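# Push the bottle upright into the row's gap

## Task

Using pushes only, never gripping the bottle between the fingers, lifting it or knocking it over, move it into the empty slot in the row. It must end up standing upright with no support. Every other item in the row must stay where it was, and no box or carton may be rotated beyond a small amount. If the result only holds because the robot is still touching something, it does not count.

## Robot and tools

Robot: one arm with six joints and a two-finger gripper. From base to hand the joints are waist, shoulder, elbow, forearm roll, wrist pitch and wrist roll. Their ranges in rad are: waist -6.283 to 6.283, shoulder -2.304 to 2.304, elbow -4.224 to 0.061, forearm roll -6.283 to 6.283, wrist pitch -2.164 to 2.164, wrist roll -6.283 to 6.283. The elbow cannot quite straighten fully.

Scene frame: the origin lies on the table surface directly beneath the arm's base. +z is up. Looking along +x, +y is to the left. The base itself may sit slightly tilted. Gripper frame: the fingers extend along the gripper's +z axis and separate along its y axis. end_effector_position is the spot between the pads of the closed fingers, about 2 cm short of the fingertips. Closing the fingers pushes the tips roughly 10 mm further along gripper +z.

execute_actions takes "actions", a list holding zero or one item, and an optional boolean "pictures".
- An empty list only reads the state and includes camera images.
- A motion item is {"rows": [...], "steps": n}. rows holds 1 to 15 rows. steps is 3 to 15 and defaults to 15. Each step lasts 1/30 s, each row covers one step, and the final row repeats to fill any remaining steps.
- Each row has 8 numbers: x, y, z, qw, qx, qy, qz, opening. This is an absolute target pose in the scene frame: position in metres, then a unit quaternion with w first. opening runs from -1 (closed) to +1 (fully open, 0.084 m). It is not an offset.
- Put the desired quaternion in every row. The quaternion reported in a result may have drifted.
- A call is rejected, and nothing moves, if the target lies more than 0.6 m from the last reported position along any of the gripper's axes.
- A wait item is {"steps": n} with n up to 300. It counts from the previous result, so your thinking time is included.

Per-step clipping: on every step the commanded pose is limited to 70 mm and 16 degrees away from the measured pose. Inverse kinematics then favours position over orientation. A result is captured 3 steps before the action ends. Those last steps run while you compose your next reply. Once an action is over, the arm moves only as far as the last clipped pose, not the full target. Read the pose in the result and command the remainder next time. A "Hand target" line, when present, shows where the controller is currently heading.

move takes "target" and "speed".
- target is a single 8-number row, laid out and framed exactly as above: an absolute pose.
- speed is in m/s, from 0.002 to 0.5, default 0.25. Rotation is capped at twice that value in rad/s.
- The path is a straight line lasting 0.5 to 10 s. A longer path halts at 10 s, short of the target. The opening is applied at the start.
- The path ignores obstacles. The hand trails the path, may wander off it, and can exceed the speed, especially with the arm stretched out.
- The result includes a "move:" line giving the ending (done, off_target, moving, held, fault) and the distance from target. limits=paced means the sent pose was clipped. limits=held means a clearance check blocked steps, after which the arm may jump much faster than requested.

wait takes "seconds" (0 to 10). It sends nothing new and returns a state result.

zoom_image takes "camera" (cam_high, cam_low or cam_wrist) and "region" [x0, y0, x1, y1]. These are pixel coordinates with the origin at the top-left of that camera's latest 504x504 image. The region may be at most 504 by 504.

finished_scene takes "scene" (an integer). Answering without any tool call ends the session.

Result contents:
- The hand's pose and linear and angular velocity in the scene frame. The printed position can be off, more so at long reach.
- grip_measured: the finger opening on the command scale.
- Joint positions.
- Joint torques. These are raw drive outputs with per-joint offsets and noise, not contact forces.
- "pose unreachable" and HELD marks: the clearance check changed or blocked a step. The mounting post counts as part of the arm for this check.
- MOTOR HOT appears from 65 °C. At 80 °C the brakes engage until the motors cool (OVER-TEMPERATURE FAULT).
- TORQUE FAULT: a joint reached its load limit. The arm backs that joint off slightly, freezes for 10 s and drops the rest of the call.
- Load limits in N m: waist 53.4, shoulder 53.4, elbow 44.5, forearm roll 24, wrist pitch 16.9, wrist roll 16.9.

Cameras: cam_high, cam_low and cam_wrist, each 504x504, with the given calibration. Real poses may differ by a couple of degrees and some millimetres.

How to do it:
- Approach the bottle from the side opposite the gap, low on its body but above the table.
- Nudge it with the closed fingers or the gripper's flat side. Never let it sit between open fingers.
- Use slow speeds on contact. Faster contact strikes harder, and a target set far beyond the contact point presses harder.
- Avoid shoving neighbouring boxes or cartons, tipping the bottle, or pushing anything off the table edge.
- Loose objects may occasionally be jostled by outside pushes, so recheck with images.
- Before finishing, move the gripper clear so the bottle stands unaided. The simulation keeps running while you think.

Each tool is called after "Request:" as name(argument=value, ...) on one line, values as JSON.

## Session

Request:
execute_actions(actions=[])

Scene clock: 0.00 s of 4500.00 s.
end_effector_position=(+0.6258, +0.1233, +0.2240) grip_measured=+1.00 end_effector_quat_wxyz=(-0.167, +0.273, +0.944, -0.084) end_effector_velocity=(+0.000, -0.000, +0.000) end_effector_angular_velocity=(+0.000, -0.001, +0.002)
Joint positions: [ 0.037 -0.884 -1.559  0.013 -0.921 -2.401  0.084]
Joint velocities: [-0.     0.    -0.    -0.001  0.    -0.001  0.   ]
Joint torques (N m, as the arm reports them, + toward a larger angle): no reading
Hand target: +0.626, +0.123, +0.224; -0.167, +0.273, +0.944, -0.084
camera_calibration (this result's frames):
cam_wrist: T_world_to_cam=[[0.477364, 0.83607, -0.270391, -0.302442], [0.797335, -0.541466, -0.266593, -0.307629], [-0.369298, -0.0883298, -0.925104, 0.577401], [0, 0, 0, 1]] pos_world=[0.602891, 0.137294, 0.370366]

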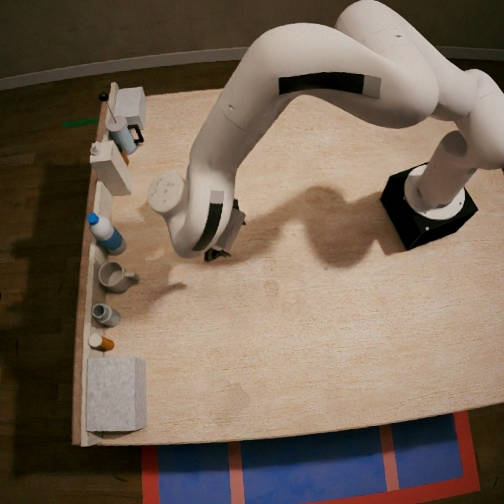

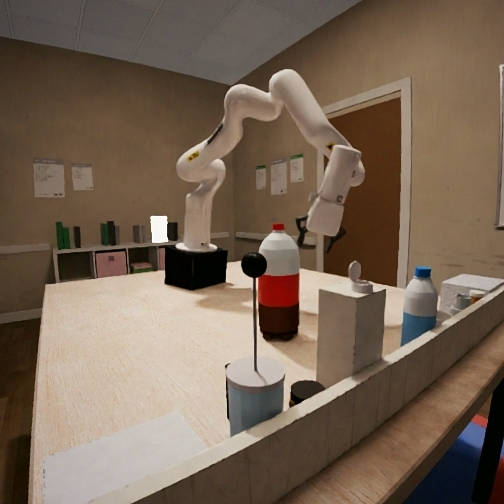

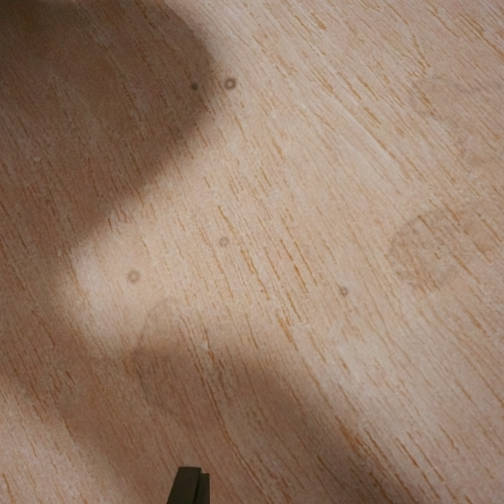

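Request:
move(target=[0.4,0.2,0.3,0,0,1,0,-1])

Request:
move(target=[0.45,-0.05,0.15,0.383,0,0.924,0,-1])

Scene clock: 2.00 s of 4500.00 s.
end_effector_position=(+0.4001, +0.2008, +0.2994) grip_measured=-1.00 end_effector_quat_wxyz=(-0.000, +0.000, +1.000, +0.001) end_effector_velocity=(-0.002, +0.000, +0.000) end_effector_angular_velocity=(-0.001, -0.002, +0.002)
Joint positions: [ 0.339 -0.199 -0.645 -0.091 -0.319 -2.565  0.   ]
Joint velocities: [ 0.004  0.004  0.004 -0.008  0.002  0.009  0.   ]
Joint torques (N m, as the arm reports them, + toward a larger angle): [ 8.77 36.93 -9.18  0.94 -0.01  0.8 ]
Hand target: +0.400, +0.201, +0.300; -0.000, -0.000, +1.000, +0.001
Off the commanded pose: 0.001 m, 0 deg.
Kept back: nothing.
move: done
camera_calibration (this result's frames):
cam_wrist: T_world_to_cam=[[-0.00130637, 0.99978, -0.0209184, -0.155106], [0.999993, 0.00137688, 0.00335669, -0.336524], [0.00338475, -0.0209138, -0.999776, 0.430313], [0, 0, 0, 1]] pos_world=[0.334863, 0.164535, 0.428102]

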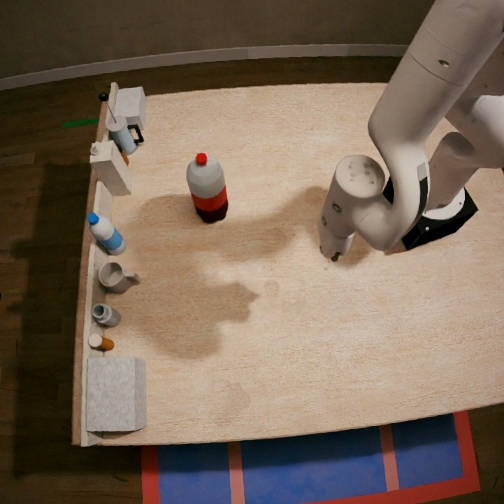

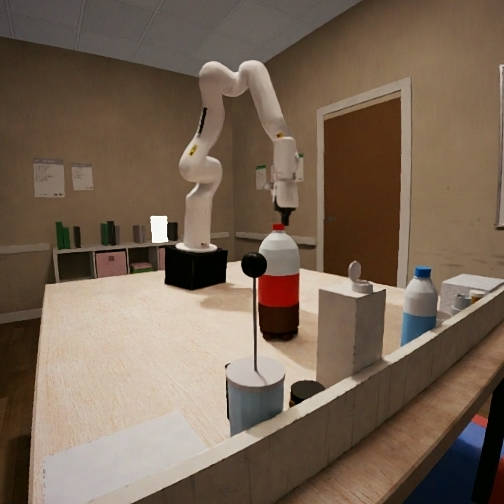

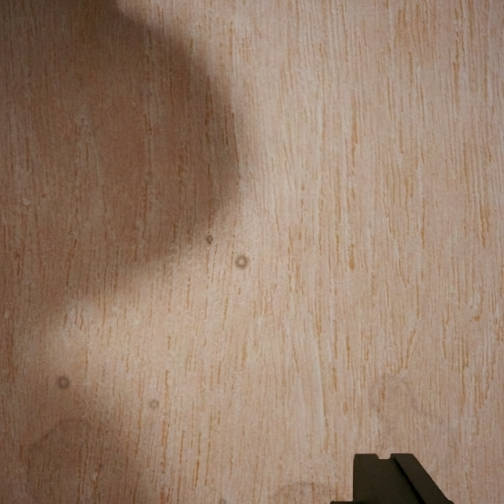

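Scene clock: 4.07 s of 4500.00 s.
end_effector_position=(+0.4497, -0.0499, +0.1514) grip_measured=-1.00 end_effector_quat_wxyz=(+0.383, -0.001, +0.924, -0.002) end_effector_velocity=(-0.001, -0.001, -0.002) end_effector_angular_velocity=(+0.002, +0.000, -0.000)
Joint positions: [-0.365 -0.8   -0.42  -0.196  1.286 -3.194  0.   ]
Joint velocities: [-0.004 -0.006 -0.002 -0.004  0.004 -0.001  0.   ]
Joint torques (N m, as the arm reports them, + toward a larger angle): [ 3.61 42.61  2.8   0.41  0.91  0.54]
Hand target: +0.449, -0.050, +0.151; +0.383, -0.000, +0.924, -0.002
Off the commanded pose: 0.001 m, 0 deg.
Kept back: nothing.
move: done
camera_calibration (this result's frames):
cam_wrist: T_world_to_cam=[[0.0144707, 0.999695, -0.0200111, 0.0852788], [0.703375, 0.00404698, 0.710807, -0.358808], [0.710671, -0.0243612, -0.703102, -0.0862166], [0, 0, 0, 1]] pos_world=[0.312414, -0.085901, 0.196131]

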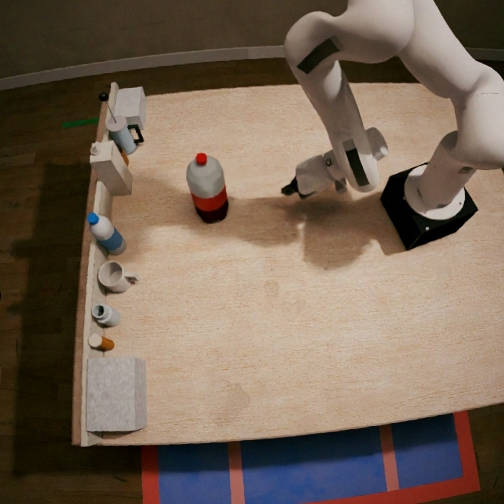

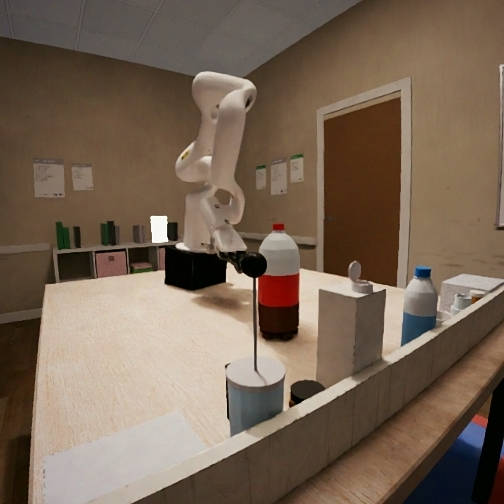

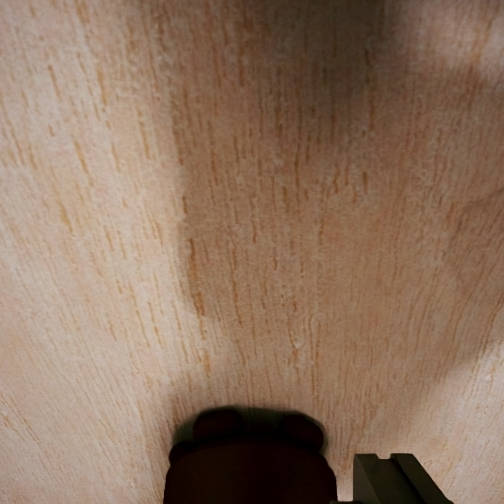

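Request:
move(target=[0.58,-0.086,0.05,0.383,0,0.924,0,-1], speed=0.12)

Request:
move(target=[0.80,-0.095,0.05,0.383,0,0.924,0,-1], speed=0.05)

Request:
move(target=[0.77,-0.095,0.05,0.383,0,0.924,0,-1], speed=0.1)

Scene clock: 6.07 s of 4500.00 s.
end_effector_position=(+0.5801, -0.0865, +0.0504) grip_measured=-1.00 end_effector_quat_wxyz=(+0.383, -0.000, +0.924, +0.000) end_effector_velocity=(+0.002, +0.000, +0.000) end_effector_angular_velocity=(+0.000, -0.002, +0.001)
Joint positions: [-0.373 -1.082 -0.883 -0.22   1.107 -3.153  0.   ]
Joint velocities: [ 0.002 -0.001 -0.005 -0.    -0.001  0.001  0.   ]
Joint torques (N m, as the arm reports them, + toward a larger angle): [ 3.32 53.32 -0.88  0.3   1.01  0.68]
Hand target: +0.580, -0.087, +0.050; +0.383, -0.000, +0.924, +0.000
Off the commanded pose: 0.001 m, 0 deg.
Kept back: nothing.
move: done
camera_calibration (this result's frames):
cam_wrist: T_world_to_cam=[[0.0141907, 0.99976, -0.0167074, 0.117906], [0.704051, 0.00187417, 0.710147, -0.379149], [0.710008, -0.0218404, -0.703855, -0.250119], [0, 0, 0, 1]] pos_world=[0.442853, -0.12263, 0.0951741]

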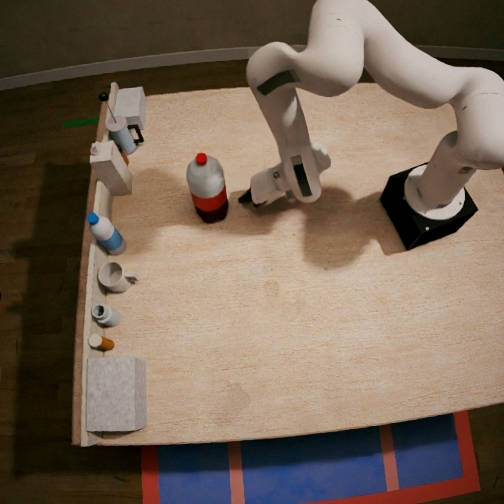

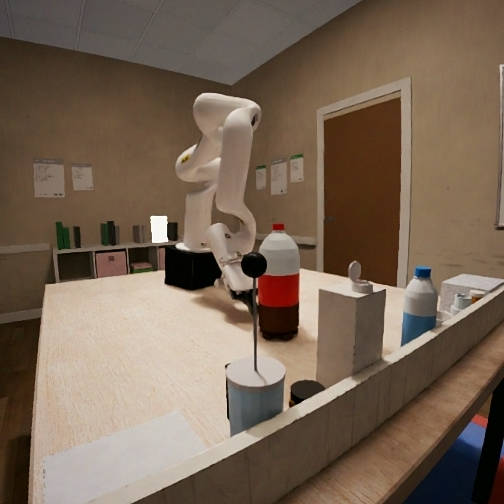

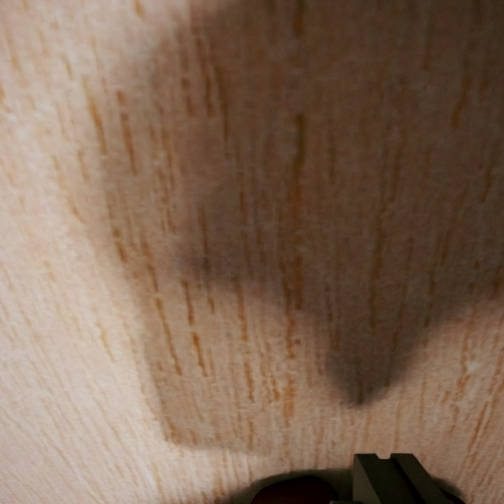

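Scene clock: 10.77 s of 4500.00 s.
end_effector_position=(+0.7999, -0.0957, +0.0502) grip_measured=-1.00 end_effector_quat_wxyz=(+0.383, -0.000, +0.924, +0.000) end_effector_velocity=(+0.000, -0.001, -0.001) end_effector_angular_velocity=(-0.001, +0.001, -0.001)
Joint positions: [-0.311 -1.219 -1.487 -0.247  0.652 -3.017  0.   ]
Joint velocities: [-0.001 -0.002 -0.003 -0.    -0.002 -0.     0.   ]
Joint torques (N m, as the arm reports them, + toward a larger angle): [ 6.29 68.85 -9.3   1.08  1.38  0.64]
Hand target: +0.800, -0.096, +0.050; +0.383, -0.000, +0.924, +0.000
Off the commanded pose: 0.001 m, 0 deg.
Kept back: nothing.
move: done
camera_calibration (this result's frames):
cam_wrist: T_world_to_cam=[[0.0140805, 0.999763, -0.0165779, 0.124097], [0.704142, 0.00185704, 0.710057, -0.533868], [0.70992, -0.0216711, -0.703949, -0.406452], [0, 0, 0, 1]] pos_world=[0.66272, -0.131885, 0.0950128]

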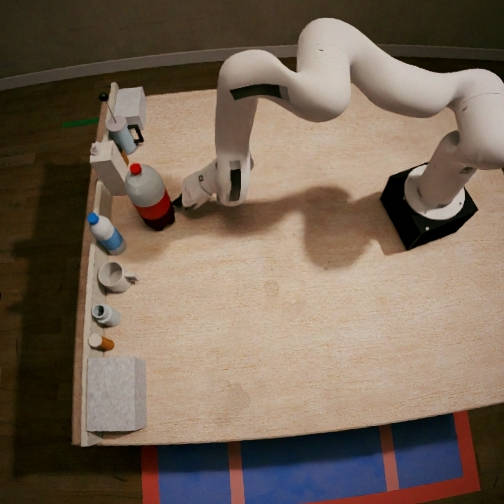

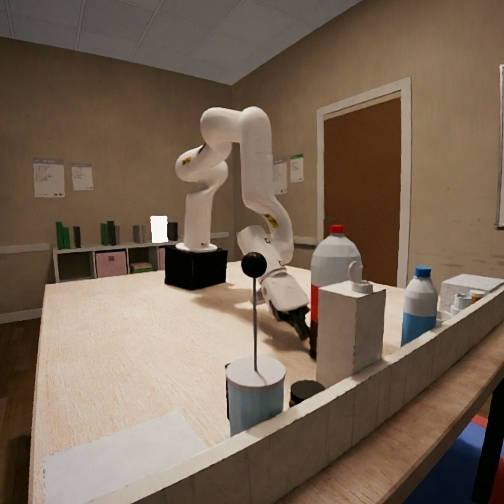

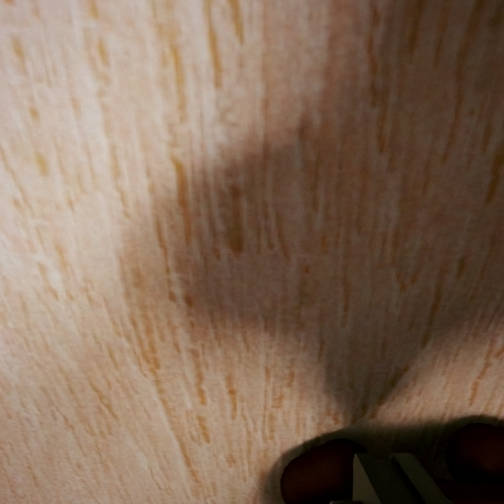

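Scene clock: 11.53 s of 4500.00 s.
end_effector_position=(+0.7702, -0.0949, +0.0500) grip_measured=-1.00 end_effector_quat_wxyz=(+0.383, -0.000, +0.924, -0.000) end_effector_velocity=(-0.001, -0.000, -0.000) end_effector_angular_velocity=(-0.001, -0.000, +0.000)
Joint positions: [-0.318 -1.186 -1.389 -0.235  0.716 -3.039  0.   ]
Joint velocities: [-0.    -0.     0.001  0.001  0.002 -0.002  0.   ]
Joint torques (N m, as the arm reports them, + toward a larger angle): [ 3.99 65.93 -7.11  0.85  0.99  0.7 ]
Hand target: +0.770, -0.095, +0.050; +0.383, +0.000, +0.924, -0.000
Off the commanded pose: 0.000 m, 0 deg.
Kept back: nothing.
move: done
camera_calibration (this result's frames):
cam_wrist: T_world_to_cam=[[0.0143096, 0.999757, -0.0167849, 0.123543], [0.703754, 0.00185471, 0.710441, -0.512529], [0.710299, -0.0219786, -0.703556, -0.385791], [0, 0, 0, 1]] pos_world=[0.632954, -0.131041, 0.0947692]

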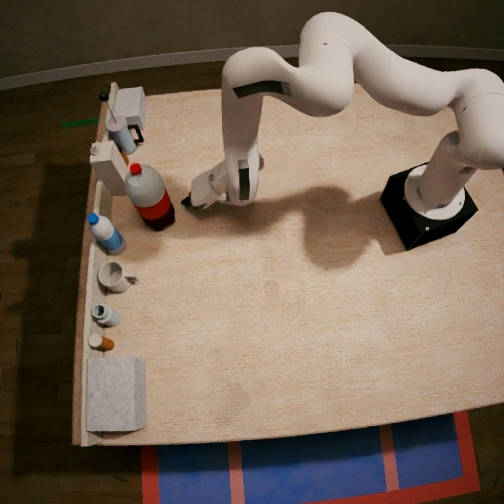

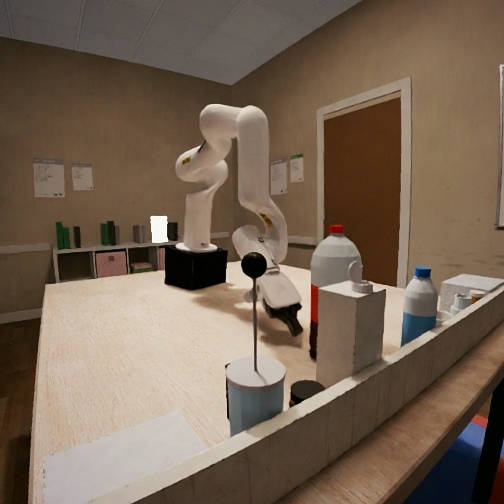

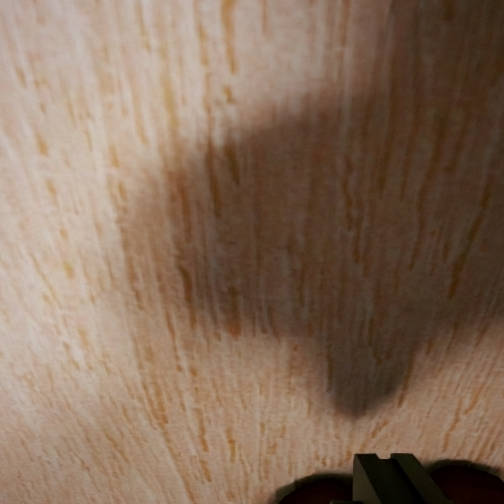

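Bottle ≈(0.865,-0.078); repeat the same diagonal correction.

Request:
move(target=[0.77,-0.028,0.05,0.383,0,0.924,0,-1], speed=0.1)

Request:
move(target=[0.86,-0.078,0.05,0.383,0,0.924,0,-1], speed=0.05)

Request:
move(target=[0.84,-0.092,0.05,0.383,0,0.924,0,-1], speed=0.1)

Scene clock: 12.77 s of 4500.00 s.
end_effector_position=(+0.7702, -0.0283, +0.0500) grip_measured=-1.00 end_effector_quat_wxyz=(+0.383, +0.000, +0.924, -0.000) end_effector_velocity=(-0.000, +0.001, -0.000) end_effector_angular_velocity=(-0.001, +0.001, +0.001)
Joint positions: [-0.206 -1.171 -1.361 -0.098  0.725 -3.075  0.   ]
Joint velocities: [ 0.003  0.     0.001  0.003 -0.    -0.002  0.   ]
Joint torques (N m, as the arm reports them, + toward a larger angle): [ 4.38 65.61 -6.98  0.74  1.1   0.62]
Hand target: +0.770, -0.028, +0.050; +0.383, +0.000, +0.924, +0.000
Off the commanded pose: 0.000 m, 0 deg.
Kept back: nothing.
move: done
camera_calibration (this result's frames):
cam_wrist: T_world_to_cam=[[0.0146352, 0.999753, -0.0167146, 0.05675], [0.703931, 0.00157007, 0.710266, -0.51275], [0.710117, -0.0221608, -0.703735, -0.384263], [0, 0, 0, 1]] pos_world=[0.632982, -0.0644465, 0.0947185]

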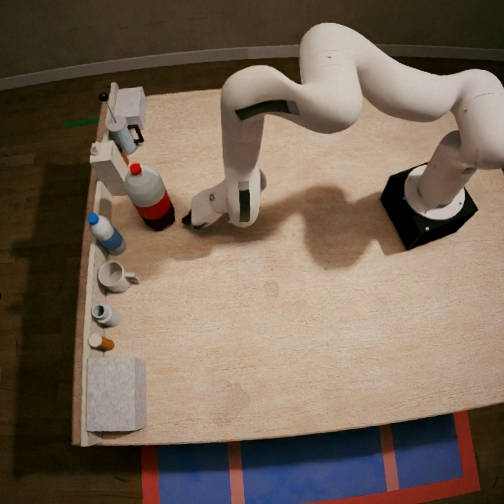

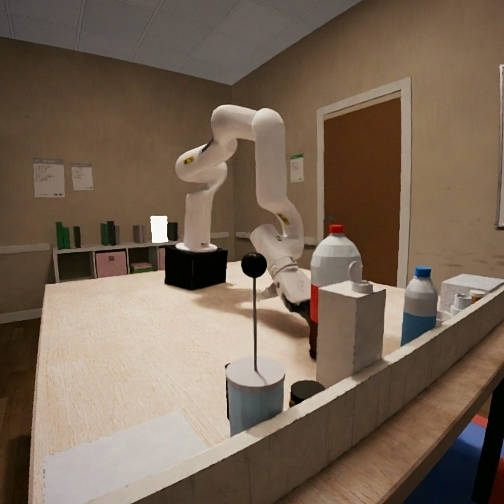

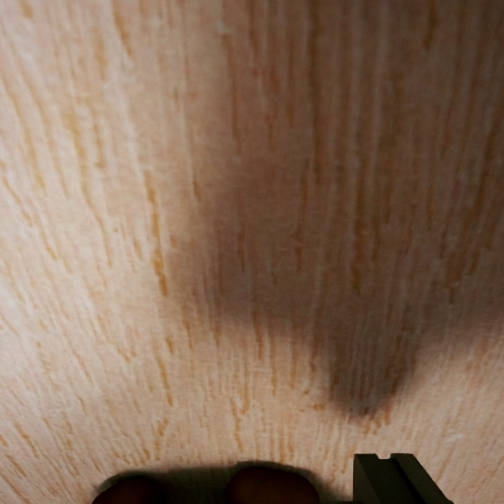

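Scene clock: 15.13 s of 4500.00 s.
end_effector_position=(+0.8598, -0.0782, +0.0501) grip_measured=-1.00 end_effector_quat_wxyz=(+0.383, -0.000, +0.924, +0.000) end_effector_velocity=(-0.001, -0.001, -0.001) end_effector_angular_velocity=(+0.000, +0.003, -0.001)
Joint positions: [-0.272 -1.298 -1.699 -0.239  0.52  -2.982  0.   ]
Joint velocities: [-0.001 -0.002 -0.002 -0.001 -0.002  0.002  0.   ]
Joint torques (N m, as the arm reports them, + toward a larger angle): [  3.58  74.82 -11.11   1.84   1.42   0.6 ]
Hand target: +0.860, -0.078, +0.050; +0.383, -0.000, +0.924, +0.000
Off the commanded pose: 0.000 m, 0 deg.
Kept back: nothing.
move: done
camera_calibration (this result's frames):
cam_wrist: T_world_to_cam=[[0.0141337, 0.999761, -0.0167041, 0.105718], [0.704032, 0.00191257, 0.710166, -0.575952], [0.710028, -0.0217975, -0.703836, -0.448785], [0, 0, 0, 1]] pos_world=[0.722644, -0.114374, 0.0949161]

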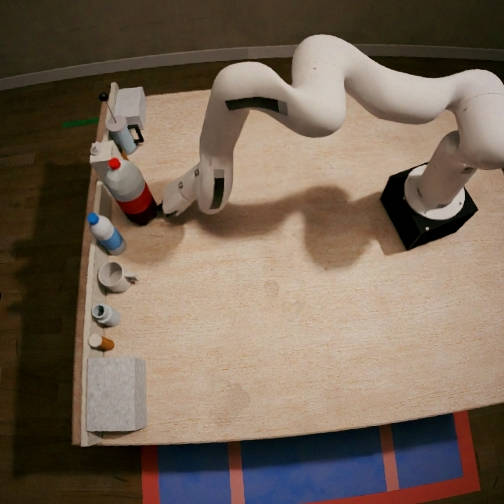

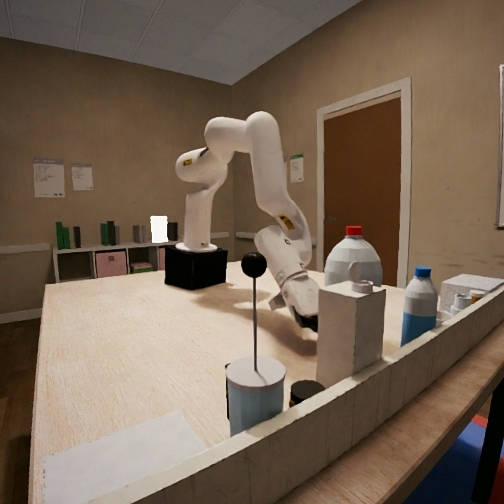

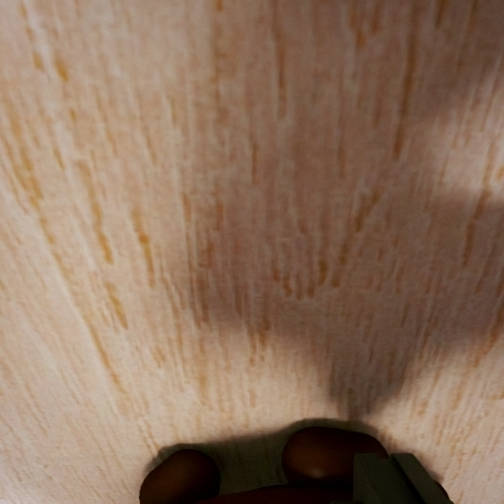

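Scene clock: 15.87 s of 4500.00 s.
end_effector_position=(+0.8401, -0.0918, +0.0500) grip_measured=-1.00 end_effector_quat_wxyz=(+0.383, -0.000, +0.924, +0.000) end_effector_velocity=(+0.000, -0.001, +0.001) end_effector_angular_velocity=(-0.000, -0.002, -0.001)
Joint positions: [-0.296 -1.272 -1.629 -0.257  0.564 -2.986  0.   ]
Joint velocities: [-0.002  0.002  0.002 -0.001  0.002  0.     0.   ]
Joint torques (N m, as the arm reports them, + toward a larger angle): [ 3.95 69.87 -8.9   1.2   1.09  0.66]
Hand target: +0.840, -0.092, +0.050; +0.383, -0.000, +0.924, -0.000
Off the commanded pose: 0.000 m, 0 deg.
Kept back: nothing.
move: done
camera_calibration (this result's frames):
cam_wrist: T_world_to_cam=[[0.0142172, 0.999759, -0.0167474, 0.119528], [0.703827, 0.00189084, 0.710369, -0.56178], [0.710229, -0.0218867, -0.70363, -0.43531], [0, 0, 0, 1]] pos_world=[0.702866, -0.127964, 0.0947753]

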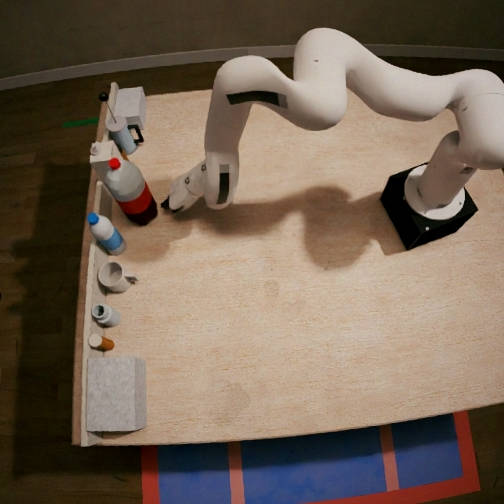

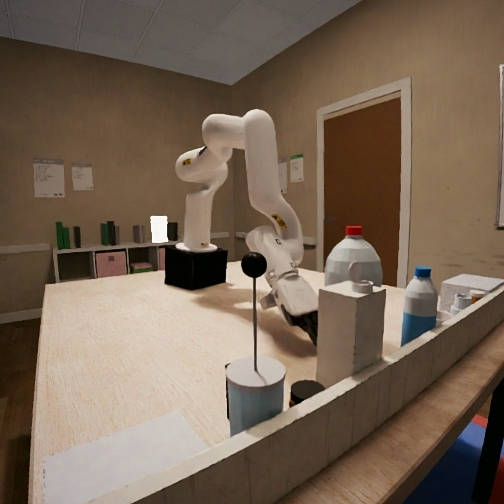

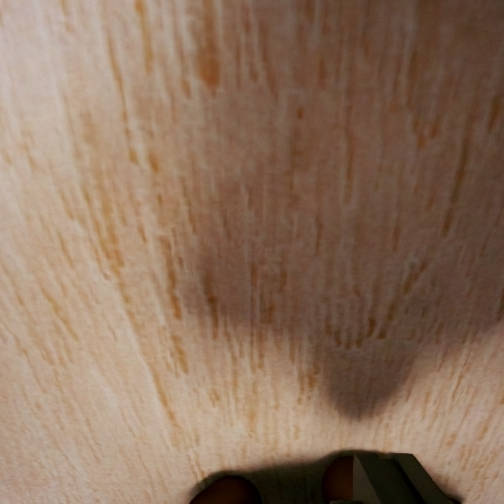

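Request:
move(target=[0.845,-0.104,0.05,0.383,0,0.924,0,-1], speed=0.05)

Request:
move(target=[0.92,-0.104,0.05,0.383,0,0.924,0,-1], speed=0.04)

Request:
move(target=[0.84,-0.104,0.07,0.383,0,0.924,0,-1], speed=0.1)

Scene clock: 16.83 s of 4500.00 s.
end_effector_position=(+0.8449, -0.1039, +0.0500) grip_measured=-1.00 end_effector_quat_wxyz=(+0.383, -0.000, +0.924, +0.000) end_effector_velocity=(+0.000, +0.001, -0.000) end_effector_angular_velocity=(+0.001, +0.000, +0.001)
Joint positions: [-0.313 -1.283 -1.656 -0.289  0.551 -2.967  0.   ]
Joint velocities: [ 0.001 -0.001 -0.002 -0.002 -0.001  0.002  0.   ]
Joint torques (N m, as the arm reports them, + toward a larger angle): [ 1.94 71.73 -8.85  1.11  0.96  0.63]
Hand target: +0.845, -0.104, +0.050; +0.383, -0.000, +0.924, +0.000
Off the commanded pose: 0.000 m, 0 deg.
Kept back: nothing.
move: done
camera_calibration (this result's frames):
cam_wrist: T_world_to_cam=[[0.0142302, 0.999759, -0.016721, 0.131545], [0.703972, 0.00185847, 0.710225, -0.565274], [0.710085, -0.0218777, -0.703776, -0.438924], [0, 0, 0, 1]] pos_world=[0.707739, -0.140065, 0.0947675]

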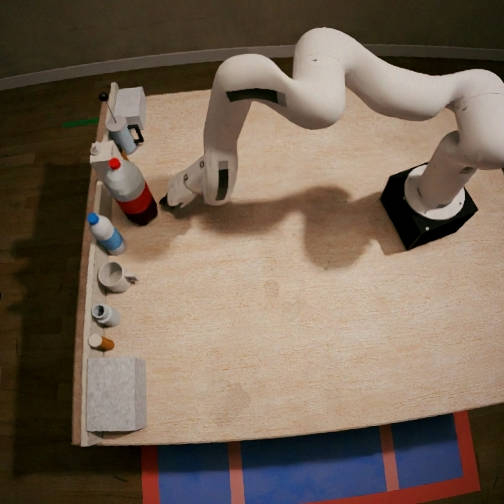

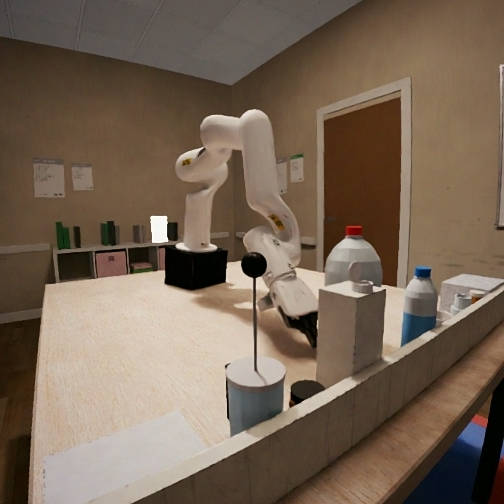

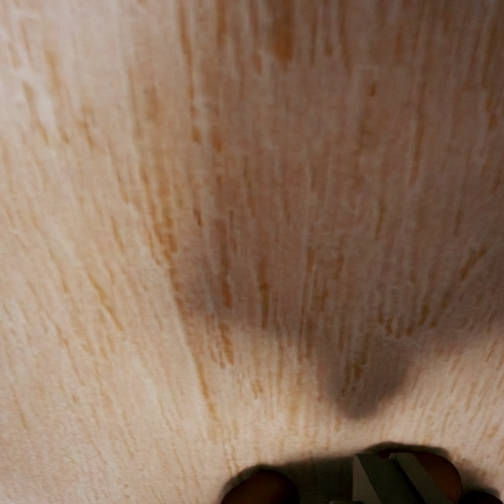

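Scene clock: 19.00 s of 4500.00 s.
end_effector_position=(+0.9201, -0.1042, +0.0502) grip_measured=-1.00 end_effector_quat_wxyz=(+0.383, -0.000, +0.924, +0.000) end_effector_velocity=(+0.000, -0.000, -0.000) end_effector_angular_velocity=(+0.000, +0.001, +0.001)
Joint positions: [-0.298 -1.428 -2.    -0.399  0.361 -2.83   0.   ]
Joint velocities: [-0.001 -0.002 -0.004 -0.007 -0.003  0.006  0.   ]
Joint torques (N m, as the arm reports them, + toward a larger angle): [  4.88  78.19 -12.28   2.21   1.47   0.86]
Hand target: +0.920, -0.104, +0.050; +0.383, -0.000, +0.924, +0.000
Off the commanded pose: 0.000 m, 0 deg.
Kept back: nothing.
move: done
camera_calibration (this result's frames):
cam_wrist: T_world_to_cam=[[0.0141122, 0.999763, -0.0165677, 0.130867], [0.703928, 0.00183404, 0.710269, -0.618236], [0.710132, -0.0216859, -0.703735, -0.492206], [0, 0, 0, 1]] pos_world=[0.782878, -0.140376, 0.0949]

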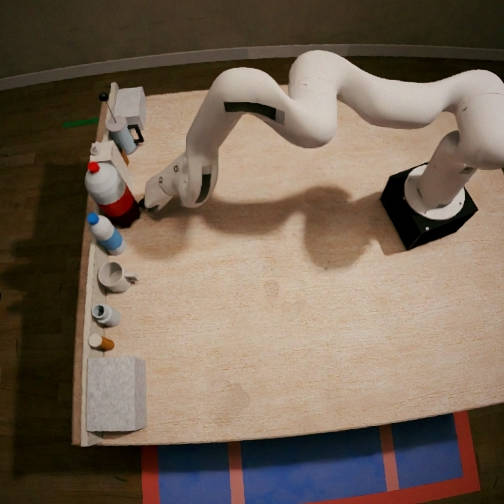

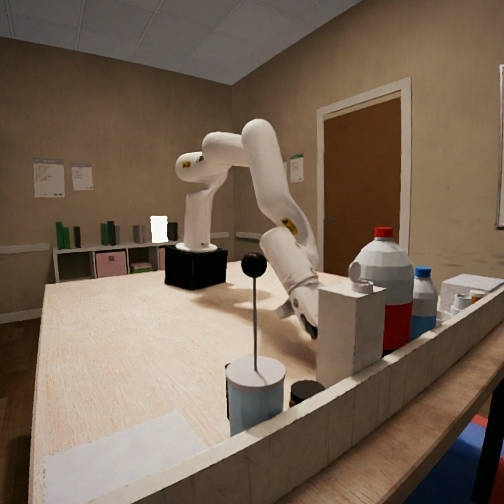

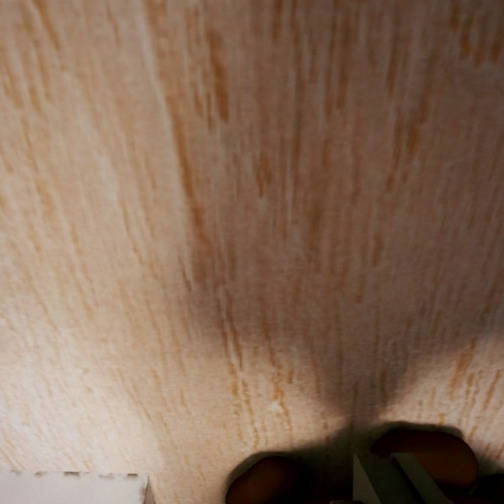

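Scene clock: 20.17 s of 4500.00 s.
end_effector_position=(+0.8400, -0.1037, +0.0698) grip_measured=-1.00 end_effector_quat_wxyz=(+0.383, +0.000, +0.924, -0.000) end_effector_velocity=(-0.001, -0.001, +0.000) end_effector_angular_velocity=(-0.001, -0.001, -0.001)
Joint positions: [-0.315 -1.23  -1.6   -0.291  0.554 -2.967  0.   ]
Joint velocities: [-0.001  0.002  0.003  0.002  0.002 -0.003  0.   ]
Joint torques (N m, as the arm reports them, + toward a larger angle): [ 4.23 70.94 -8.88  1.61  1.04  0.55]
Hand target: +0.840, -0.104, +0.070; +0.383, +0.000, +0.924, -0.000
Off the commanded pose: 0.000 m, 0 deg.
Kept back: nothing.
move: done
camera_calibration (this result's frames):
cam_wrist: T_world_to_cam=[[0.0144618, 0.999752, -0.0169448, 0.131596], [0.703809, 0.00185952, 0.710387, -0.575739], [0.710242, -0.0221994, -0.703607, -0.421596], [0, 0, 0, 1]] pos_world=[0.702742, -0.139852, 0.114589]

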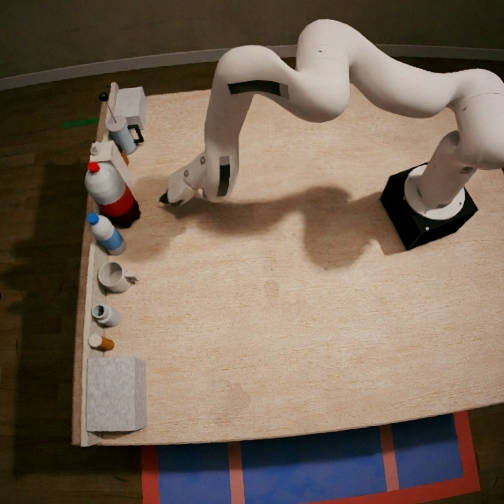

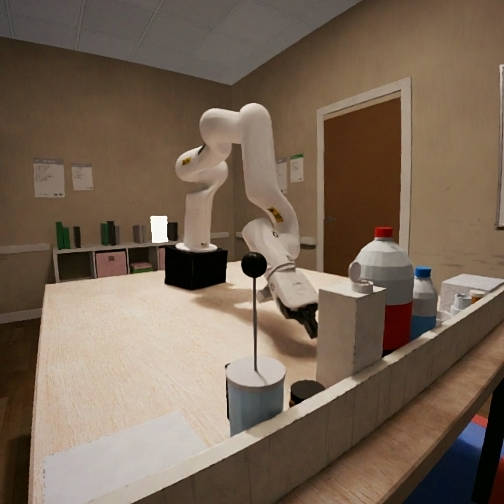

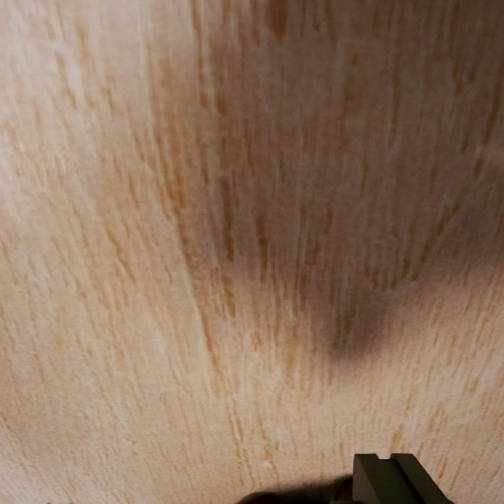

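Request:
finished_scene(scene=2)

The scene is finished: the task was done.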